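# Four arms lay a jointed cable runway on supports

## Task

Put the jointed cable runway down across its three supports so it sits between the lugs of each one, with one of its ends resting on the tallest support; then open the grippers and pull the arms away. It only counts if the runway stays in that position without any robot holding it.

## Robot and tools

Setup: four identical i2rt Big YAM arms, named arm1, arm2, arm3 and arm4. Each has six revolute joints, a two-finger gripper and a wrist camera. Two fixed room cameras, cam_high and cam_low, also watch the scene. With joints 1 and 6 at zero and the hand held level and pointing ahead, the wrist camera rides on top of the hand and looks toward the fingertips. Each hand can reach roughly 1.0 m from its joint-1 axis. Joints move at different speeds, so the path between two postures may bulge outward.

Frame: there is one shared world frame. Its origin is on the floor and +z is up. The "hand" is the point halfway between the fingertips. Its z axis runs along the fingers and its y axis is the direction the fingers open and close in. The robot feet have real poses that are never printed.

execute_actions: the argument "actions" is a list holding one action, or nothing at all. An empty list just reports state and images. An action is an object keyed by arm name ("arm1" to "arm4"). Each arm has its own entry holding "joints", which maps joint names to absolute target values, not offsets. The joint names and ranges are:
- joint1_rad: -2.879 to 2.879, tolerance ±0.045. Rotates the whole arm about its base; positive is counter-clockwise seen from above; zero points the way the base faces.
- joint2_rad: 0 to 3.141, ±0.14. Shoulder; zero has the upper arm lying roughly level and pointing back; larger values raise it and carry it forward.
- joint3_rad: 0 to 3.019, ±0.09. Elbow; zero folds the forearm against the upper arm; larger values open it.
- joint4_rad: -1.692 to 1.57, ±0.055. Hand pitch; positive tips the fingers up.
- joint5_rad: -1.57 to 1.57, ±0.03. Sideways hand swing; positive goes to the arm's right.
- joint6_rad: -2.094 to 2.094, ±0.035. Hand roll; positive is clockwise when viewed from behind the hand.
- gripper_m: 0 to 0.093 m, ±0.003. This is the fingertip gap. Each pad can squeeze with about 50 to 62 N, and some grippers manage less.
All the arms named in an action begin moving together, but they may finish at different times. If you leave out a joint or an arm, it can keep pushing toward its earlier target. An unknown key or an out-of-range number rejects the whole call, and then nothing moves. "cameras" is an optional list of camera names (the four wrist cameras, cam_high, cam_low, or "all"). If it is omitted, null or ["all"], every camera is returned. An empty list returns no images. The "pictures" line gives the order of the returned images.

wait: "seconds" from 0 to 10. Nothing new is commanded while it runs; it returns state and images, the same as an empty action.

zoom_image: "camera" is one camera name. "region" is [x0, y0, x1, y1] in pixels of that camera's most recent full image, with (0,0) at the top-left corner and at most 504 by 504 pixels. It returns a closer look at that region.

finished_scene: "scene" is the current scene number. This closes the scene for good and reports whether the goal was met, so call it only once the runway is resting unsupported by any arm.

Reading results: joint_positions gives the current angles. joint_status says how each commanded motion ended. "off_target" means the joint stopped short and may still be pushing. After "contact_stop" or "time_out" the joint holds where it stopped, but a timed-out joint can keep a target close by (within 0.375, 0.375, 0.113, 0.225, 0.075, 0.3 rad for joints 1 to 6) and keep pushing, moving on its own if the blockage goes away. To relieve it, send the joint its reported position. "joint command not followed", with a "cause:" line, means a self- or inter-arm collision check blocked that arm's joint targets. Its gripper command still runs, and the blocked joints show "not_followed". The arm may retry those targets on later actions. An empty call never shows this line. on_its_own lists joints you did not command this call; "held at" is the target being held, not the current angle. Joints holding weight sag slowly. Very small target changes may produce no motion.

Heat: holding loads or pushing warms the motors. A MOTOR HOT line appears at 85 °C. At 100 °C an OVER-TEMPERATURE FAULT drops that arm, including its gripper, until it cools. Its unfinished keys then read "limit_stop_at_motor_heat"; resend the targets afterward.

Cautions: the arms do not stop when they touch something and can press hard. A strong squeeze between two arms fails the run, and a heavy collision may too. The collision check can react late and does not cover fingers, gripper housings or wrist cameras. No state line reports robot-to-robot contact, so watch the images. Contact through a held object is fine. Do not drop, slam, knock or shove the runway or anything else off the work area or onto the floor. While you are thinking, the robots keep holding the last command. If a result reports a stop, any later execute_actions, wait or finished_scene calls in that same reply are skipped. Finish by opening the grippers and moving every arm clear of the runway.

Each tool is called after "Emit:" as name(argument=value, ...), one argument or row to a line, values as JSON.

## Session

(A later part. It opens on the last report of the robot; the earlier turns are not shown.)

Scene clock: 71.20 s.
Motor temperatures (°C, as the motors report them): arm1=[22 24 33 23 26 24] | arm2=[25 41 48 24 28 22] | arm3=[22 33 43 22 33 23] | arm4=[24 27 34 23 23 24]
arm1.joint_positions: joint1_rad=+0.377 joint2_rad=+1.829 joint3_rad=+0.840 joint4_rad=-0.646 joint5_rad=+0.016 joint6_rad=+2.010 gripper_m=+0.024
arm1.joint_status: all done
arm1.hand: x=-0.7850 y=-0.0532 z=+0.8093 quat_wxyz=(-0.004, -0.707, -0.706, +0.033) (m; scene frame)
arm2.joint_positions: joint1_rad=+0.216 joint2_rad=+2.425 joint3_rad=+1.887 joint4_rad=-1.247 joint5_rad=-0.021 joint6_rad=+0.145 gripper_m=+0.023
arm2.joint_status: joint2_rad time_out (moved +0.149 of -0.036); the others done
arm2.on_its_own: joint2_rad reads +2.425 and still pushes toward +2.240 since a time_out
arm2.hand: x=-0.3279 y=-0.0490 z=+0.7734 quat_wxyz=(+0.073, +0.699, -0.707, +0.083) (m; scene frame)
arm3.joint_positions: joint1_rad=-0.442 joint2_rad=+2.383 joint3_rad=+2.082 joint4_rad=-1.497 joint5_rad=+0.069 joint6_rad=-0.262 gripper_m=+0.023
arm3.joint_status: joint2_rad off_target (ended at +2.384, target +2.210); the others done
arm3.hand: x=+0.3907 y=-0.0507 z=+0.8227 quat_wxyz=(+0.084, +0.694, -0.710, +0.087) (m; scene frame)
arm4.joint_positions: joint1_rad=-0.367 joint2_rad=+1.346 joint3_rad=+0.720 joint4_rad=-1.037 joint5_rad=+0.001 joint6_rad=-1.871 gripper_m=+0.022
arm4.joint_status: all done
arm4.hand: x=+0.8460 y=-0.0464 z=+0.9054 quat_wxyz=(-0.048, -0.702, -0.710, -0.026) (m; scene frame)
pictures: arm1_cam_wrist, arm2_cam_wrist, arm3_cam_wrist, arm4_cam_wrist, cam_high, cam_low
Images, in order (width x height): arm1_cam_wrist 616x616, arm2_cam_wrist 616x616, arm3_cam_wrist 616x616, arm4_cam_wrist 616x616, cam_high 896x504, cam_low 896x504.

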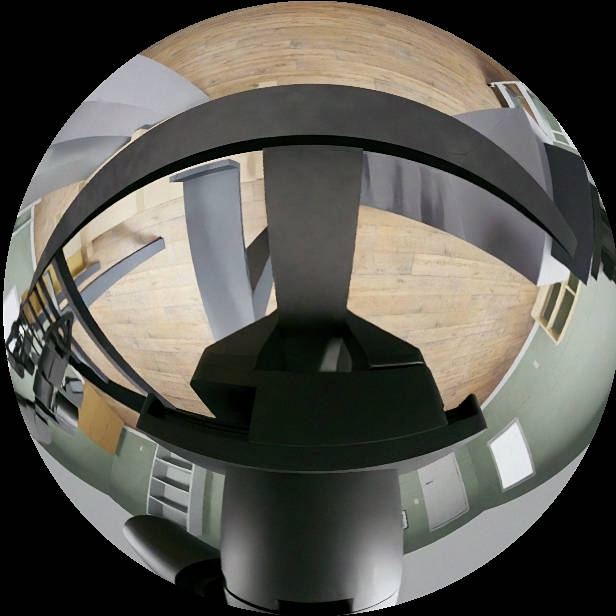

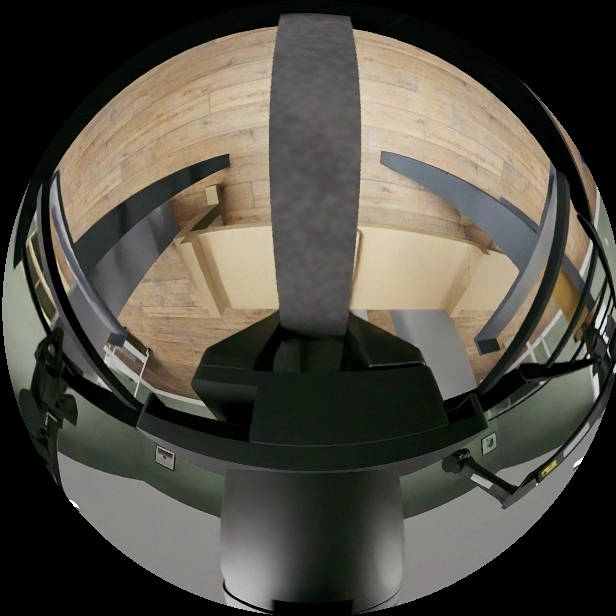

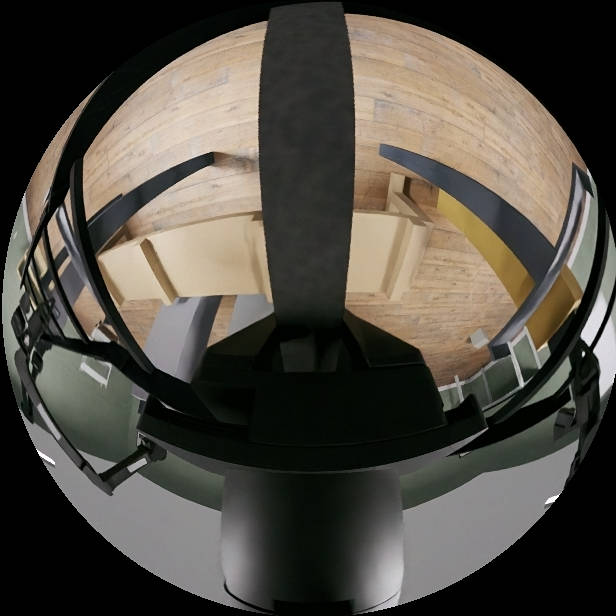

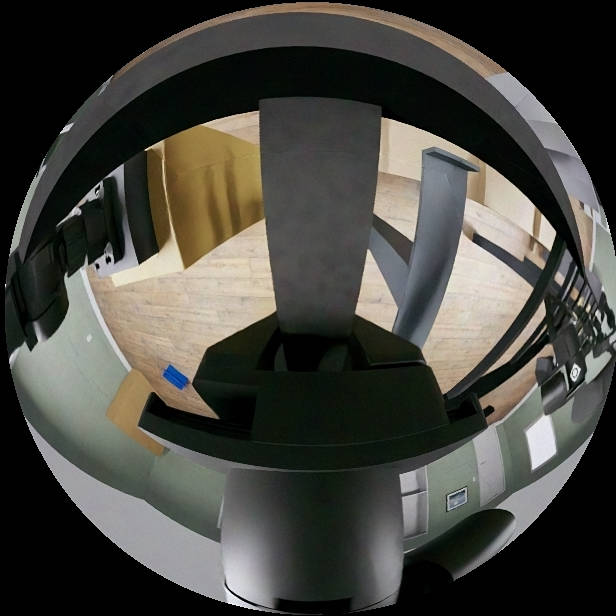

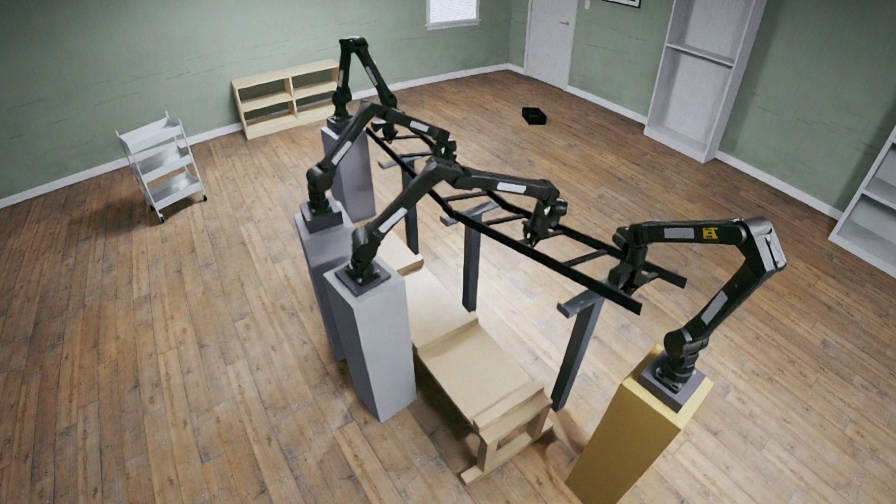

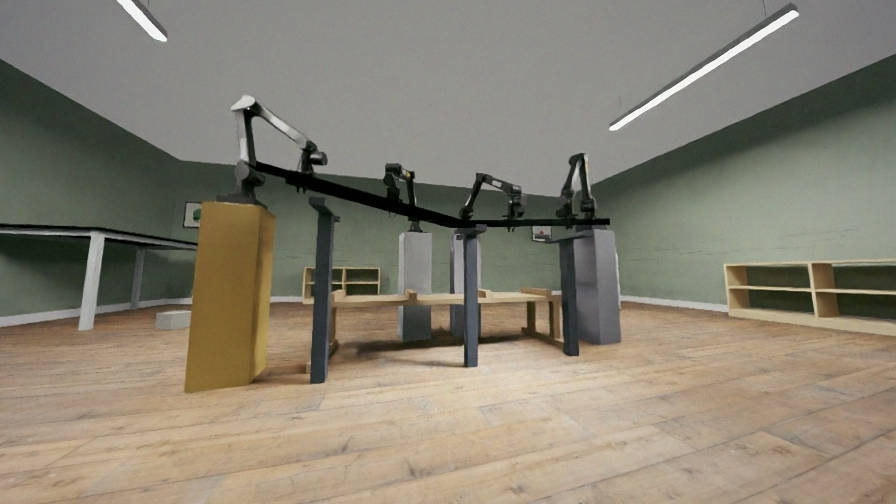

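Lower ends further; middle held.

Emit:
execute_actions(
  actions=[
    {"arm1":{"joints":{"joint2_rad":1.93,"joint3_rad":0.82,"joint4_rad":-0.46}},"arm2":{"joints":{"joint2_rad":2.29,"joint4_rad":-1.19}},"arm3":{"joints":{"joint2_rad":2.27,"joint3_rad":2.12,"joint4_rad":-1.42}},"arm4":{"joints":{"joint2_rad":1.36,"joint3_rad":0.66,"joint4_rad":-0.87}}},
  ],
)

Emit:
zoom_image(
  camera="cam_high",
  region=[360,110,700,340],
)

Emit:
zoom_image(
  camera="cam_low",
  region=[250,150,620,260],
)

Scene clock: 78.07 s.
Motor temperatures (°C, as the motors report them): arm1=[22 24 32 23 26 24] | arm2=[25 44 47 24 27 22] | arm3=[22 35 42 22 34 23] | arm4=[24 27 32 23 23 24]
arm1.joint_positions: joint1_rad=+0.379 joint2_rad=+1.960 joint3_rad=+0.819 joint4_rad=-0.460 joint5_rad=+0.014 joint6_rad=+2.007 gripper_m=+0.024
arm1.joint_status: all done
arm1.hand: x=-0.7833 y=-0.0521 z=+0.7565 quat_wxyz=(-0.009, -0.706, -0.708, +0.017) (m; scene frame)
arm2.joint_positions: joint1_rad=+0.216 joint2_rad=+2.469 joint3_rad=+1.887 joint4_rad=-1.173 joint5_rad=-0.002 joint6_rad=+0.146 gripper_m=+0.023
arm2.joint_status: joint2_rad time_out (moved +0.044 of -0.135); the others done
arm2.on_its_own: joint2_rad reads +2.469 and still pushes toward +2.290 since a time_out
arm2.hand: x=-0.3255 y=-0.0423 z=+0.7428 quat_wxyz=(+0.057, +0.700, -0.708, +0.077) (m; scene frame)
arm3.joint_positions: joint1_rad=-0.449 joint2_rad=+2.415 joint3_rad=+2.069 joint4_rad=-1.429 joint5_rad=+0.054 joint6_rad=-0.271 gripper_m=+0.023
arm3.joint_status: joint2_rad off_target (ended at +2.415, target +2.270); the others done
arm3.hand: x=+0.3949 y=-0.0453 z=+0.7951 quat_wxyz=(+0.078, +0.694, -0.712, +0.074) (m; scene frame)
arm4.joint_positions: joint1_rad=-0.370 joint2_rad=+1.405 joint3_rad=+0.638 joint4_rad=-0.873 joint5_rad=+0.008 joint6_rad=-1.869 gripper_m=+0.022
arm4.joint_status: all done
arm4.hand: x=+0.8531 y=-0.0463 z=+0.8643 quat_wxyz=(-0.036, -0.704, -0.709, -0.024) (m; scene frame)
pictures: arm1_cam_wrist, arm2_cam_wrist, arm3_cam_wrist, arm4_cam_wrist, cam_high, cam_low
Images, in order (width x height): arm1_cam_wrist 616x616, arm2_cam_wrist 616x616, arm3_cam_wrist 616x616, arm4_cam_wrist 616x616, cam_high 896x504, cam_low 896x504.

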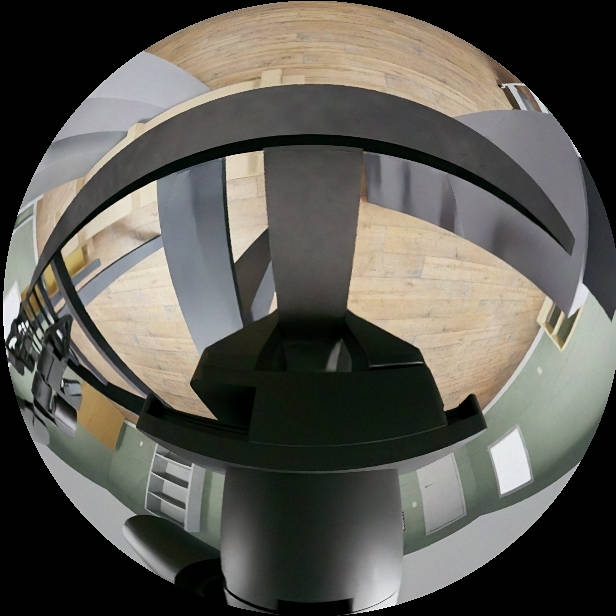

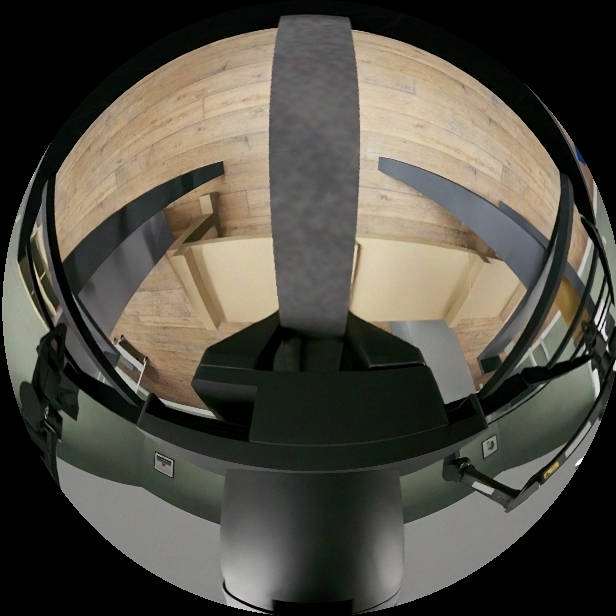

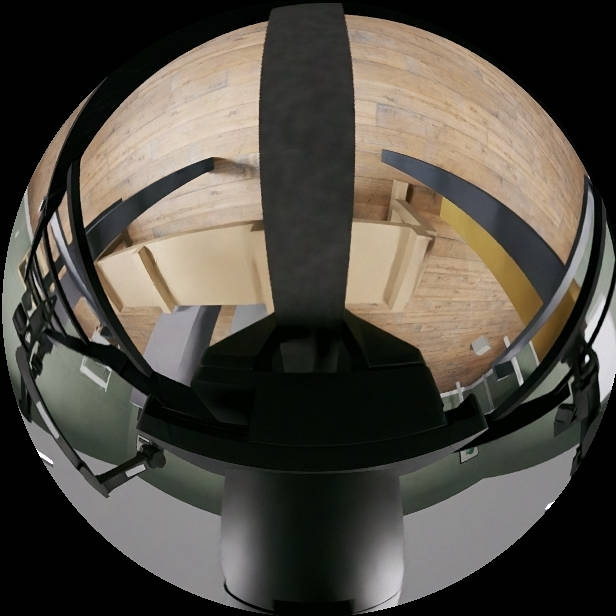

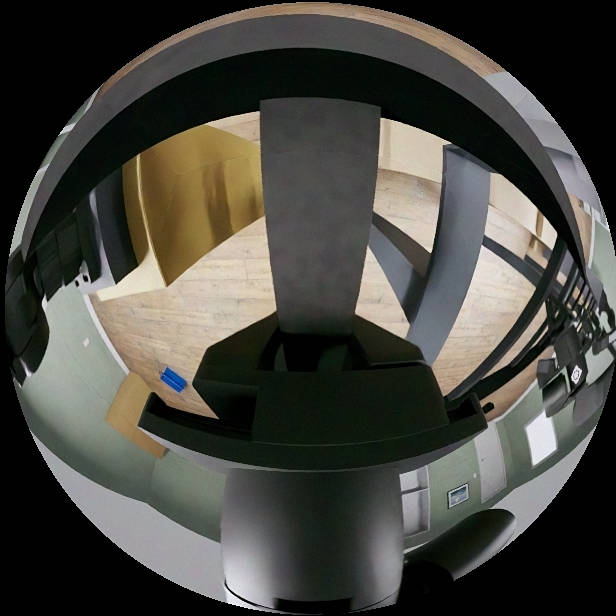

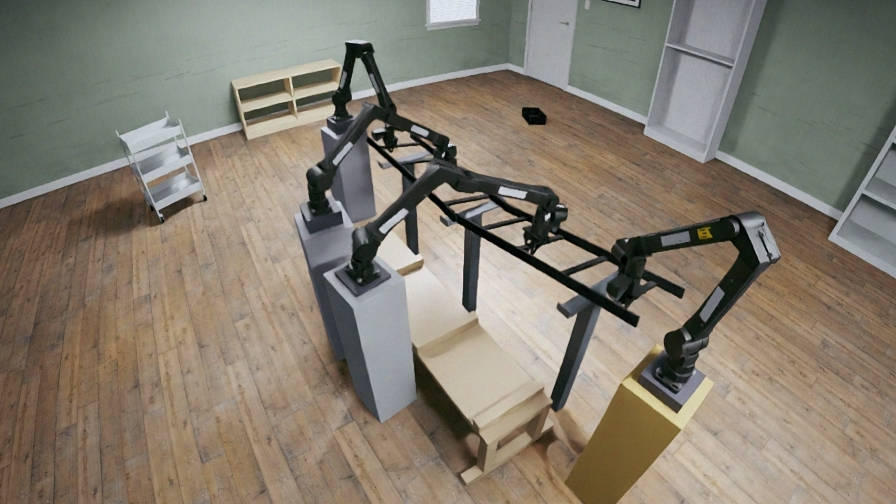

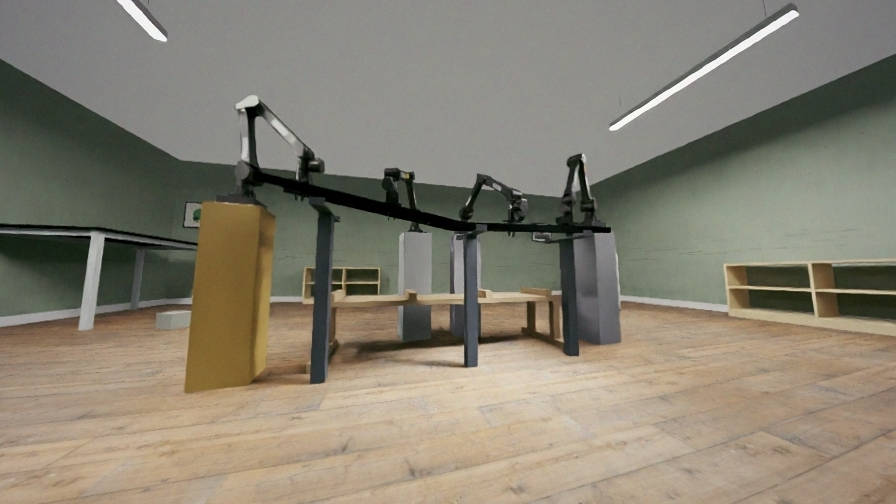

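Region (360, 110, 700, 340) of cam_high's 896x504 image, scaled by 1.482, with more detail than that image has; it fills the top 341 rows of this view, and the rest is white.

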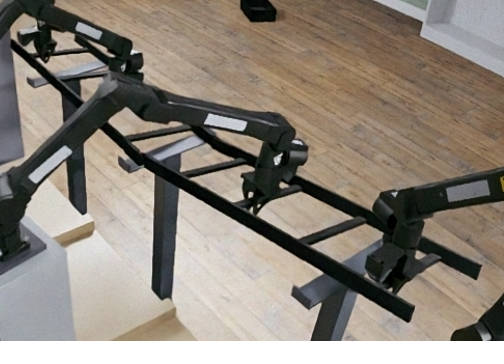

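Region (250, 150, 620, 260) of cam_low's 896x504 image, scaled by 1.362, with more detail than that image has; it fills the top 150 rows of this view, and the rest is white.

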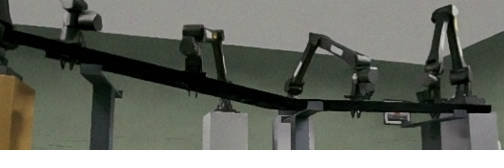

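Emit:
execute_actions(
  actions=[
    {"arm1":{"joints":{"joint1_rad":0.33,"joint6_rad":1.96}},"arm2":{"joints":{"joint2_rad":2.25,"joint3_rad":1.87,"joint4_rad":-1.17}},"arm3":{"joints":{"joint2_rad":2.22,"joint3_rad":2.04}},"arm4":{"joints":{"joint1_rad":-0.29,"joint6_rad":-1.8}}},
  ],
  cameras=["cam_high","cam_low"],
)

Emit:
zoom_image(
  camera="cam_high",
  region=[360,110,700,340],
)

Scene clock: 85.63 s.
Motor temperatures (°C, as the motors report them): arm1=[22 24 31 23 26 24] | arm2=[25 47 46 24 26 22] | arm3=[22 37 40 22 34 23] | arm4=[24 27 31 23 23 24]
arm1.joint_positions: joint1_rad=+0.337 joint2_rad=+1.960 joint3_rad=+0.808 joint4_rad=-0.460 joint5_rad=+0.006 joint6_rad=+1.967 gripper_m=+0.024
arm1.joint_status: all done
arm1.hand: x=-0.7835 y=-0.0679 z=+0.7550 quat_wxyz=(-0.003, -0.706, -0.708, +0.020) (m; scene frame)
arm2.joint_positions: joint1_rad=+0.219 joint2_rad=+2.443 joint3_rad=+1.823 joint4_rad=-1.152 joint5_rad=-0.004 joint6_rad=+0.151 gripper_m=+0.023
arm2.joint_status: joint2_rad time_out (moved -0.027 of -0.219); the others done
arm2.on_its_own: joint2_rad reads +2.443 and still pushes toward +2.250 since a time_out
arm2.hand: x=-0.3253 y=-0.0595 z=+0.7409 quat_wxyz=(+0.062, +0.699, -0.708, +0.083) (m; scene frame)
arm3.joint_positions: joint1_rad=-0.456 joint2_rad=+2.379 joint3_rad=+1.995 joint4_rad=-1.410 joint5_rad=+0.055 joint6_rad=-0.275 gripper_m=+0.023
arm3.joint_status: joint2_rad time_out (moved -0.035 of -0.195); the others done
arm3.on_its_own: joint2_rad reads +2.379 and still pushes toward +2.220 since a time_out
arm3.hand: x=+0.3938 y=-0.0631 z=+0.7938 quat_wxyz=(+0.087, +0.693, -0.711, +0.078) (m; scene frame)
arm4.joint_positions: joint1_rad=-0.307 joint2_rad=+1.405 joint3_rad=+0.628 joint4_rad=-0.873 joint5_rad=+0.011 joint6_rad=-1.807 gripper_m=+0.022
arm4.joint_status: all done
arm4.hand: x=+0.8534 y=-0.0642 z=+0.8618 quat_wxyz=(-0.038, -0.704, -0.709, -0.029) (m; scene frame)
pictures: cam_high, cam_low
Images, in order (width x height): cam_high 896x504, cam_low 896x504.

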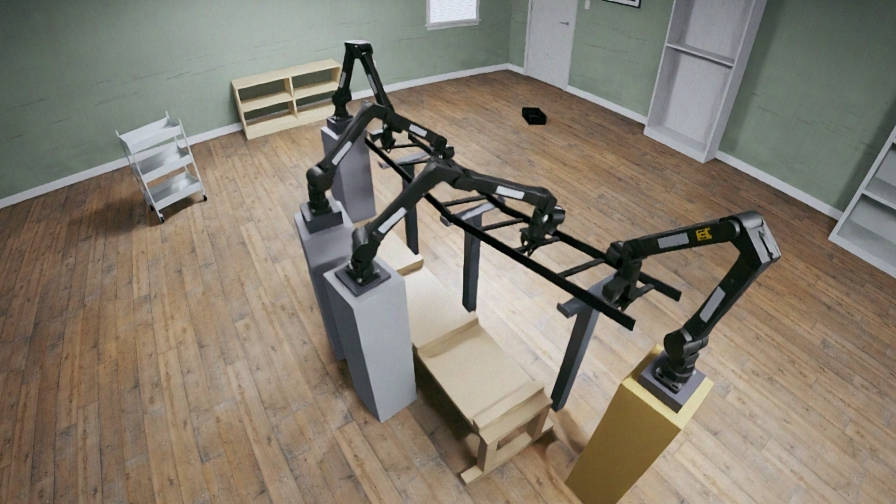

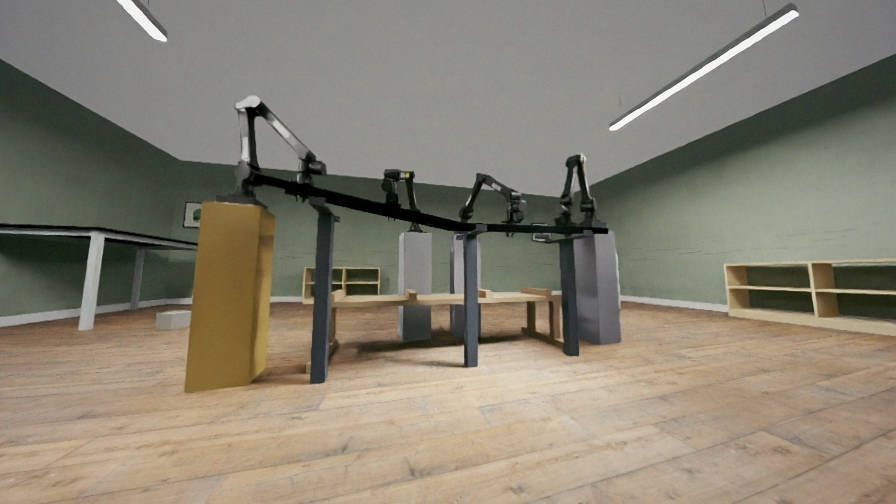

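Region (360, 110, 700, 340) of cam_high's 896x504 image, scaled by 1.482, with more detail than that image has; it fills the top 341 rows of this view, and the rest is white.

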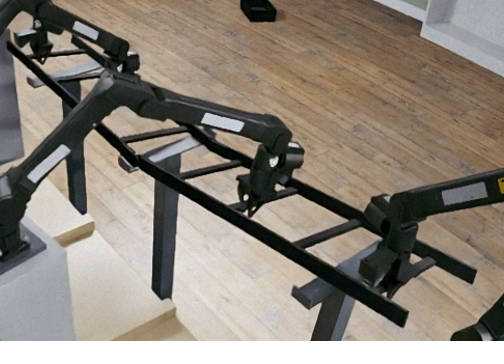

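Emit:
execute_actions(
  actions=[
    {"arm1":{"joints":{"joint1_rad":0.37,"joint6_rad":2.0,"joint2_rad":2.04,"joint3_rad":0.82,"joint4_rad":-0.35}},"arm2":{"joints":{"joint2_rad":2.36,"joint3_rad":1.9,"joint4_rad":-1.1}},"arm3":{"joints":{"joint2_rad":2.31,"joint3_rad":2.05,"joint4_rad":-1.35}},"arm4":{"joints":{"joint2_rad":1.42,"joint3_rad":0.61,"joint4_rad":-0.76}}},
  ],
  cameras=["cam_high","cam_low"],
)

Emit:
zoom_image(
  camera="cam_high",
  region=[360,110,700,340],
)

Emit:
zoom_image(
  camera="cam_low",
  region=[250,150,620,260],
)

Scene clock: 91.43 s.
Motor temperatures (°C, as the motors report them): arm1=[22 24 30 22 26 24] | arm2=[25 48 45 24 25 22] | arm3=[23 38 39 22 34 23] | arm4=[24 27 31 23 23 24]
arm1.joint_positions: joint1_rad=+0.350 joint2_rad=+2.032 joint3_rad=+0.806 joint4_rad=-0.358 joint5_rad=+0.001 joint6_rad=+1.977 gripper_m=+0.024
arm1.joint_status: all done
arm1.hand: x=-0.7824 y=-0.0616 z=+0.7283 quat_wxyz=(-0.006, -0.705, -0.709, +0.006) (m; scene frame)
arm2.joint_positions: joint1_rad=+0.219 joint2_rad=+2.465 joint3_rad=+1.823 joint4_rad=-1.094 joint5_rad=+0.009 joint6_rad=+0.153 gripper_m=+0.023
arm2.joint_status: all done
arm2.hand: x=-0.3242 y=-0.0515 z=+0.7248 quat_wxyz=(+0.046, +0.700, -0.709, +0.072) (m; scene frame)
arm3.joint_positions: joint1_rad=-0.460 joint2_rad=+2.401 joint3_rad=+1.995 joint4_rad=-1.365 joint5_rad=+0.040 joint6_rad=-0.282 gripper_m=+0.023
arm3.joint_status: all done
arm3.hand: x=+0.3958 y=-0.0567 z=+0.7778 quat_wxyz=(+0.081, +0.694, -0.712, +0.066) (m; scene frame)
arm4.joint_positions: joint1_rad=-0.306 joint2_rad=+1.459 joint3_rad=+0.585 joint4_rad=-0.762 joint5_rad=+0.029 joint6_rad=-1.801 gripper_m=+0.022
arm4.joint_status: all done
arm4.hand: x=+0.8574 y=-0.0625 z=+0.8358 quat_wxyz=(-0.027, -0.705, -0.708, -0.033) (m; scene frame)
pictures: cam_high, cam_low
Images, in order (width x height): cam_high 896x504, cam_low 896x504.

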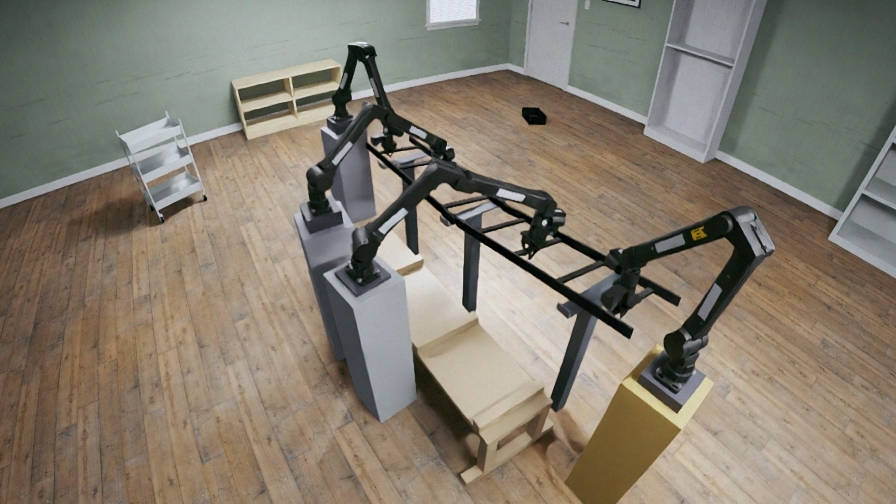

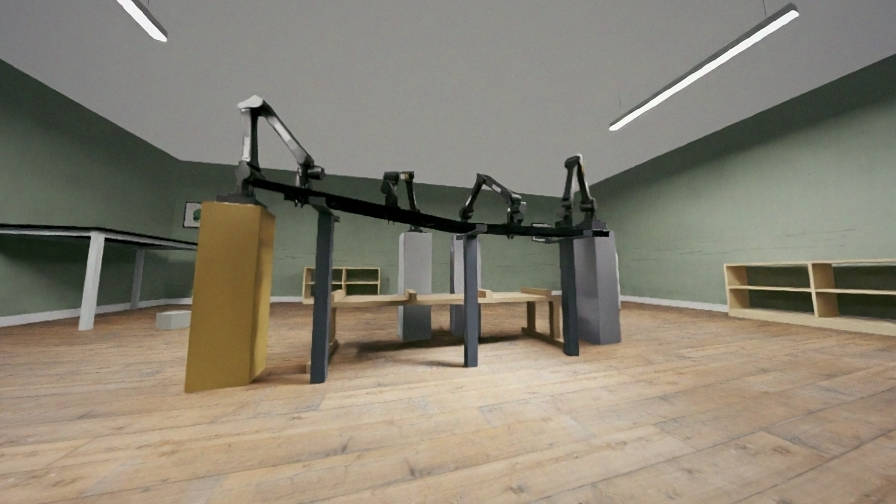

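Region (360, 110, 700, 340) of cam_high's 896x504 image, scaled by 1.482, with more detail than that image has; it fills the top 341 rows of this view, and the rest is white.

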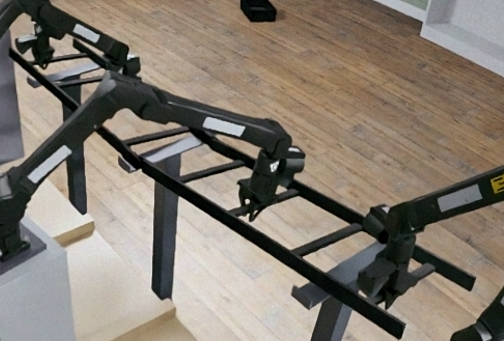

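Region (250, 150, 620, 260) of cam_low's 896x504 image, scaled by 1.362, with more detail than that image has; it fills the top 150 rows of this view, and the rest is white.

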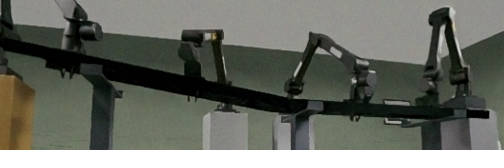

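Emit:
execute_actions(
  actions=[
    {"arm1":{"joints":{"joint1_rad":0.44,"joint6_rad":2.04,"joint3_rad":0.85}},"arm2":{"joints":{"joint2_rad":2.4,"joint3_rad":1.97}},"arm3":{"joints":{"joint2_rad":2.34,"joint3_rad":2.11}},"arm4":{"joints":{"joint1_rad":-0.35,"joint6_rad":-1.84}}},
  ],
  cameras=[],
)

Emit:
execute_actions(
  actions=[
    {"arm1":{"joints":{"joint2_rad":2.09,"joint4_rad":-0.31}},"arm2":{"joints":{"joint2_rad":2.5,"joint4_rad":-1.05}},"arm3":{"joints":{"joint2_rad":2.43,"joint4_rad":-1.3}},"arm4":{"joints":{"joint2_rad":1.45,"joint3_rad":0.57,"joint4_rad":-0.7}}},
  ],
  cameras=["cam_high"],
)

Emit:
zoom_image(
  camera="cam_high",
  region=[360,110,700,340],
)

Scene clock: 98.63 s.
Motor temperatures (°C, as the motors report them): arm1=[22 24 30 22 26 24] | arm2=[25 48 46 24 25 22] | arm3=[23 37 40 22 32 23] | arm4=[24 27 30 23 23 24]
arm1.joint_positions: joint1_rad=+0.387 joint2_rad=+2.036 joint3_rad=+0.816 joint4_rad=-0.357 joint5_rad=+0.003 joint6_rad=+2.016 gripper_m=+0.024
arm1.joint_status: joint1_rad time_out (moved +0.037 of +0.090); the others done
arm1.on_its_own: joint1_rad reads +0.387 and still pushes toward +0.440 since a time_out
arm1.hand: x=-0.7835 y=-0.0471 z=+0.7280 quat_wxyz=(-0.008, -0.706, -0.708, +0.004) (m; scene frame)
arm2.joint_positions: joint1_rad=+0.219 joint2_rad=+2.484 joint3_rad=+1.863 joint4_rad=-1.097 joint5_rad=+0.011 joint6_rad=+0.155 gripper_m=+0.023
arm2.joint_status: joint3_rad time_out (moved +0.039 of +0.147); the others done
arm2.on_its_own: joint3_rad reads +1.863 and still pushes toward +1.970 since a time_out
arm2.hand: x=-0.3256 y=-0.0394 z=+0.7238 quat_wxyz=(+0.040, +0.700, -0.710, +0.066) (m; scene frame)
arm3.joint_positions: joint1_rad=-0.456 joint2_rad=+2.409 joint3_rad=+2.009 joint4_rad=-1.352 joint5_rad=+0.036 joint6_rad=-0.276 gripper_m=+0.023
arm3.joint_status: joint3_rad time_out (moved +0.014 of +0.115); the others done
arm3.on_its_own: joint3_rad reads +2.009 and still pushes toward +2.110 since a time_out
arm3.hand: x=+0.3954 y=-0.0488 z=+0.7763 quat_wxyz=(+0.073, +0.694, -0.714, +0.060) (m; scene frame)
arm4.joint_positions: joint1_rad=-0.330 joint2_rad=+1.459 joint3_rad=+0.585 joint4_rad=-0.752 joint5_rad=+0.022 joint6_rad=-1.821 gripper_m=+0.022
arm4.joint_status: all done
arm4.hand: x=+0.8565 y=-0.0565 z=+0.8356 quat_wxyz=(-0.025, -0.707, -0.706, -0.027) (m; scene frame)
pictures: none
No camera images: the call's "cameras" was empty. Leave "cameras" out to get every camera's image.

not run: a stop came earlier in this reply.

Region (360, 110, 700, 340) of cam_high's 896x504 image, scaled by 1.482, with more detail than that image has; it fills the top 341 rows of this view, and the rest is white.

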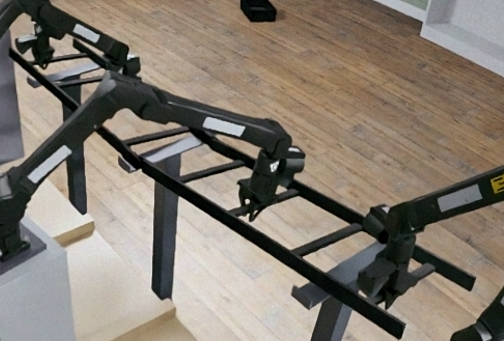

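Emit:
execute_actions(
  actions=[
    {"arm1":{"joints":{"joint1_rad":0.41,"joint2_rad":2.09,"joint4_rad":-0.31}},"arm2":{"joints":{"joint2_rad":2.5,"joint3_rad":1.91,"joint4_rad":-1.02}},"arm3":{"joints":{"joint2_rad":2.43,"joint3_rad":2.05,"joint4_rad":-1.27}},"arm4":{"joints":{"joint2_rad":1.45,"joint3_rad":0.57,"joint4_rad":-0.7}}},
  ],
  cameras=["cam_high"],
)

Emit:
zoom_image(
  camera="cam_high",
  region=[360,110,700,340],
)

Scene clock: 104.43 s.
Motor temperatures (°C, as the motors report them): arm1=[22 24 30 22 25 24] | arm2=[25 47 47 24 25 22] | arm3=[23 36 41 22 32 23] | arm4=[24 27 30 23 23 24]
arm1.joint_positions: joint1_rad=+0.382 joint2_rad=+2.072 joint3_rad=+0.822 joint4_rad=-0.317 joint5_rad=-0.022 joint6_rad=+2.007 gripper_m=+0.024
arm1.joint_status: all done
arm1.hand: x=-0.7819 y=-0.0439 z=+0.7159 quat_wxyz=(+0.002, -0.705, -0.709, -0.005) (m; scene frame)
arm2.joint_positions: joint1_rad=+0.217 joint2_rad=+2.504 joint3_rad=+1.863 joint4_rad=-1.051 joint5_rad=+0.017 joint6_rad=+0.151 gripper_m=+0.023
arm2.joint_status: all done
arm2.hand: x=-0.3236 y=-0.0339 z=+0.7102 quat_wxyz=(+0.030, +0.701, -0.710, +0.058) (m; scene frame)
arm3.joint_positions: joint1_rad=-0.456 joint2_rad=+2.430 joint3_rad=+2.009 joint4_rad=-1.303 joint5_rad=+0.032 joint6_rad=-0.281 gripper_m=+0.023
arm3.joint_status: all done
arm3.hand: x=+0.3969 y=-0.0413 z=+0.7611 quat_wxyz=(+0.062, +0.696, -0.714, +0.052) (m; scene frame)
arm4.joint_positions: joint1_rad=-0.340 joint2_rad=+1.495 joint3_rad=+0.562 joint4_rad=-0.678 joint5_rad=+0.042 joint6_rad=-1.830 gripper_m=+0.022
arm4.joint_status: all done
arm4.hand: x=+0.8589 y=-0.0508 z=+0.8203 quat_wxyz=(-0.015, -0.707, -0.706, -0.032) (m; scene frame)
pictures: cam_high
Images, in order (width x height): cam_high 896x504.

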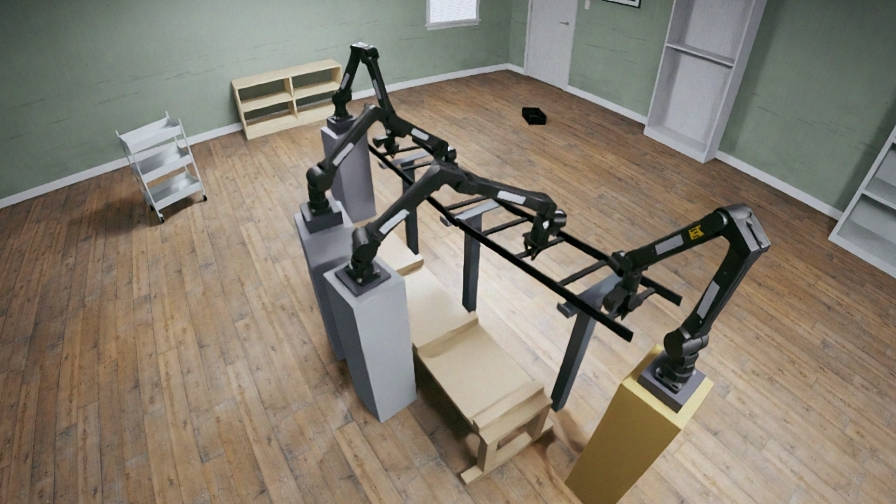

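Region (360, 110, 700, 340) of cam_high's 896x504 image, scaled by 1.482, with more detail than that image has; it fills the top 341 rows of this view, and the rest is white.

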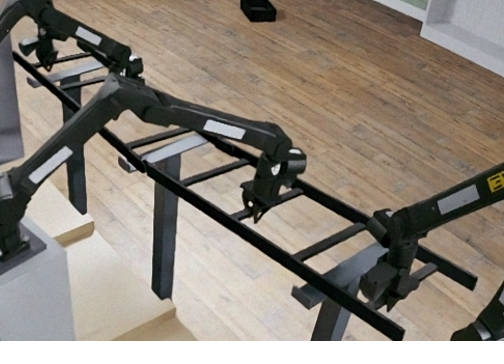

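Emit:
execute_actions(
  actions=[
    {"arm1":{"joints":{"gripper_m":0.065}},"arm2":{"joints":{"gripper_m":0.065}},"arm3":{"joints":{"gripper_m":0.065}},"arm4":{"joints":{"gripper_m":0.065}}},
  ],
  cameras=[],
)

Emit:
execute_actions(
  actions=[
    {"arm1":{"joints":{"joint2_rad":1.7,"joint3_rad":0.88,"joint4_rad":-0.75}},"arm2":{"joints":{"joint2_rad":2.22,"joint3_rad":1.92,"joint4_rad":-1.27}},"arm3":{"joints":{"joint2_rad":2.15,"joint3_rad":2.08,"joint4_rad":-1.5}},"arm4":{"joints":{"joint2_rad":1.22,"joint3_rad":0.72,"joint4_rad":-1.07}}},
  ],
  cameras=[],
)

Emit:
execute_actions(
  actions=[
    {"arm1":{"joints":{"joint2_rad":0.8,"joint3_rad":1.2,"joint4_rad":-1.4}},"arm2":{"joints":{"joint2_rad":0.8,"joint3_rad":1.2}},"arm3":{"joints":{"joint2_rad":0.4,"joint3_rad":1.2}},"arm4":{"joints":{"joint2_rad":0.8,"joint3_rad":1.2,"joint4_rad":-1.3}}},
  ],
  cameras=["cam_high","arm2_cam_wrist"],
)

Emit:
zoom_image(
  camera="cam_high",
  region=[350,130,700,350],
)

Emit:
zoom_image(
  camera="arm2_cam_wrist",
  region=[160,140,560,300],
)

Scene clock: 116.40 s.
Motor temperatures (°C, as the motors report them): arm1=[22 24 30 22 26 24] | arm2=[25 44 45 24 24 22] | arm3=[23 34 39 22 30 23] | arm4=[24 27 29 23 25 24]
arm1.joint_positions: joint1_rad=+0.404 joint2_rad=+2.078 joint3_rad=+0.830 joint4_rad=-0.317 joint5_rad=-0.003 joint6_rad=+2.031 gripper_m=+0.065
arm1.joint_status: all done
arm1.hand: x=-0.7817 y=-0.0379 z=+0.7144 quat_wxyz=(-0.007, -0.705, -0.709, -0.003) (m; scene frame)
arm2.joint_positions: joint1_rad=+0.217 joint2_rad=+2.504 joint3_rad=+1.866 joint4_rad=-1.032 joint5_rad=+0.003 joint6_rad=+0.151 gripper_m=+0.065
arm2.joint_status: all done
arm2.hand: x=-0.3269 y=-0.0281 z=+0.7102 quat_wxyz=(+0.029, +0.701, -0.711, +0.044) (m; scene frame)
arm3.joint_positions: joint1_rad=-0.431 joint2_rad=+2.432 joint3_rad=+2.009 joint4_rad=-1.282 joint5_rad=+0.013 joint6_rad=-0.266 gripper_m=+0.065
arm3.joint_status: all done
arm3.hand: x=+0.3794 y=-0.0310 z=+0.7588 quat_wxyz=(+0.057, +0.699, -0.711, +0.040) (m; scene frame)
arm4.joint_positions: joint1_rad=-0.342 joint2_rad=+1.469 joint3_rad=+0.562 joint4_rad=-0.685 joint5_rad=+0.003 joint6_rad=-1.830 gripper_m=+0.065
arm4.joint_status: all done
arm4.hand: x=+0.8546 y=-0.0559 z=+0.8268 quat_wxyz=(-0.016, -0.709, -0.705, -0.010) (m; scene frame)
pictures: none
No camera images: the call's "cameras" was empty. Leave "cameras" out to get every camera's image.

Scene clock: 118.00 s.
Motor temperatures (°C, as the motors report them): arm1=[22 24 30 22 26 24] | arm2=[25 44 45 24 24 22] | arm3=[23 34 39 22 30 23] | arm4=[24 27 29 23 25 24]
arm1.joint_positions: joint1_rad=+0.404 joint2_rad=+1.695 joint3_rad=+0.860 joint4_rad=-0.743 joint5_rad=-0.003 joint6_rad=+2.032 gripper_m=+0.065
arm1.joint_status: all done
arm1.hand: x=-0.7807 y=-0.0350 z=+0.8628 quat_wxyz=(-0.005, -0.706, -0.708, +0.003) (m; scene frame)
arm2.joint_positions: joint1_rad=+0.217 joint2_rad=+2.217 joint3_rad=+1.904 joint4_rad=-1.260 joint5_rad=+0.003 joint6_rad=+0.151 gripper_m=+0.065
arm2.joint_status: all done
arm2.hand: x=-0.3302 y=-0.0092 z=+0.9091 quat_wxyz=(+0.000, +0.702, -0.712, +0.006) (m; scene frame)
arm3.joint_positions: joint1_rad=-0.425 joint2_rad=+2.169 joint3_rad=+2.065 joint4_rad=-1.489 joint5_rad=+0.004 joint6_rad=-0.265 gripper_m=+0.065
arm3.joint_status: all done
arm3.hand: x=+0.3726 y=-0.0314 z=+0.9529 quat_wxyz=(+0.011, +0.703, -0.711, +0.009) (m; scene frame)
arm4.joint_positions: joint1_rad=-0.342 joint2_rad=+1.210 joint3_rad=+0.700 joint4_rad=-1.056 joint5_rad=+0.002 joint6_rad=-1.830 gripper_m=+0.065
arm4.joint_status: all done
arm4.hand: x=+0.8478 y=-0.0541 z=+0.9357 quat_wxyz=(-0.005, -0.709, -0.705, -0.004) (m; scene frame)
pictures: none
No camera images: the call's "cameras" was empty. Leave "cameras" out to get every camera's image.

Scene clock: 120.07 s.
Motor temperatures (°C, as the motors report them): arm1=[22 24 30 22 26 24] | arm2=[25 44 44 24 24 22] | arm3=[23 34 39 22 30 23] | arm4=[24 27 30 23 25 24]
arm1.joint_positions: joint1_rad=+0.404 joint2_rad=+0.797 joint3_rad=+1.183 joint4_rad=-1.396 joint5_rad=-0.003 joint6_rad=+2.033 gripper_m=+0.065
arm1.joint_status: all done
arm1.hand: x=-0.8744 y=-0.0754 z=+1.2777 quat_wxyz=(-0.093, -0.676, -0.682, -0.263) (m; scene frame)
arm2.joint_positions: joint1_rad=+0.217 joint2_rad=+0.793 joint3_rad=+1.207 joint4_rad=-1.264 joint5_rad=+0.003 joint6_rad=+0.151 gripper_m=+0.065
arm2.joint_status: all done
arm2.hand: x=-0.2839 y=-0.3537 z=+1.3002 quat_wxyz=(-0.211, +0.658, -0.667, -0.278) (m; scene frame)
arm3.joint_positions: joint1_rad=-0.425 joint2_rad=+0.391 joint3_rad=+1.206 joint4_rad=-1.493 joint5_rad=+0.004 joint6_rad=-0.265 gripper_m=+0.065
arm3.joint_status: all done
arm3.hand: x=+0.2322 y=-0.5249 z=+1.2972 quat_wxyz=(-0.375, +0.635, -0.642, -0.210) (m; scene frame)
arm4.joint_positions: joint1_rad=-0.342 joint2_rad=+0.795 joint3_rad=+1.180 joint4_rad=-1.286 joint5_rad=+0.002 joint6_rad=-1.830 gripper_m=+0.065
arm4.joint_status: all done
arm4.hand: x=+0.8177 y=-0.0457 z=+1.2576 quat_wxyz=(+0.278, -0.672, -0.668, +0.160) (m; scene frame)
pictures: arm2_cam_wrist, cam_high
Images, in order (width x height): arm2_cam_wrist 616x616, cam_high 896x504.

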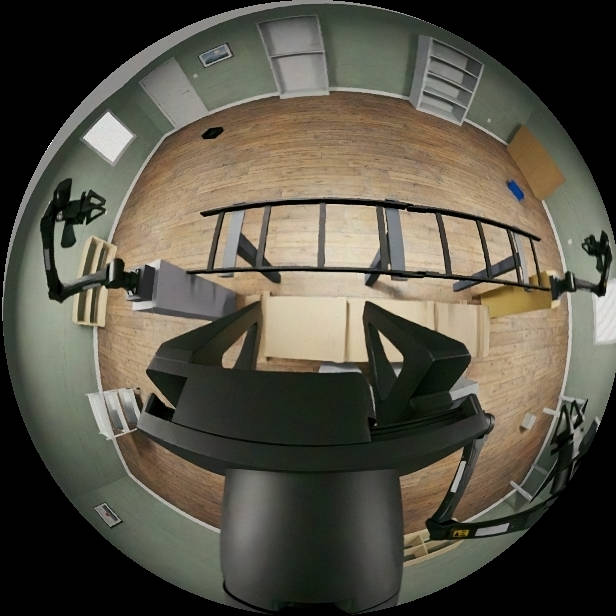

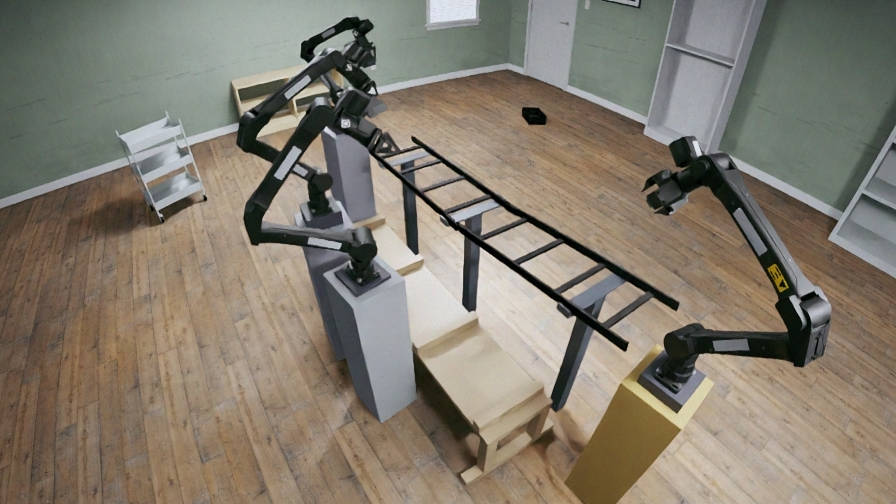

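Region (350, 130, 700, 350) of cam_high's 896x504 image, scaled by 1.440, with more detail than that image has; it fills the top 317 rows of this view, and the rest is white.

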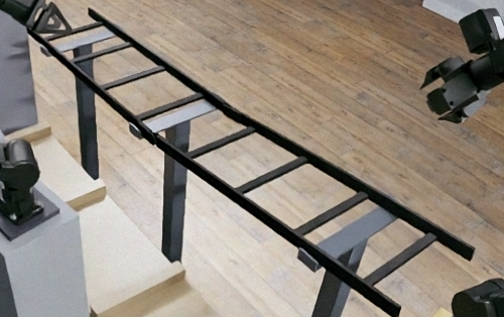

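Region (160, 140, 560, 300) of arm2_cam_wrist's 616x616 image, scaled by 1.260, with more detail than that image has; it fills the top 202 rows of this view, and the rest is white.

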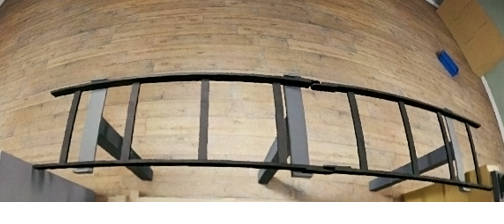

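Emit:
finished_scene(
  scene=2,
)

The scene is finished: the task was done.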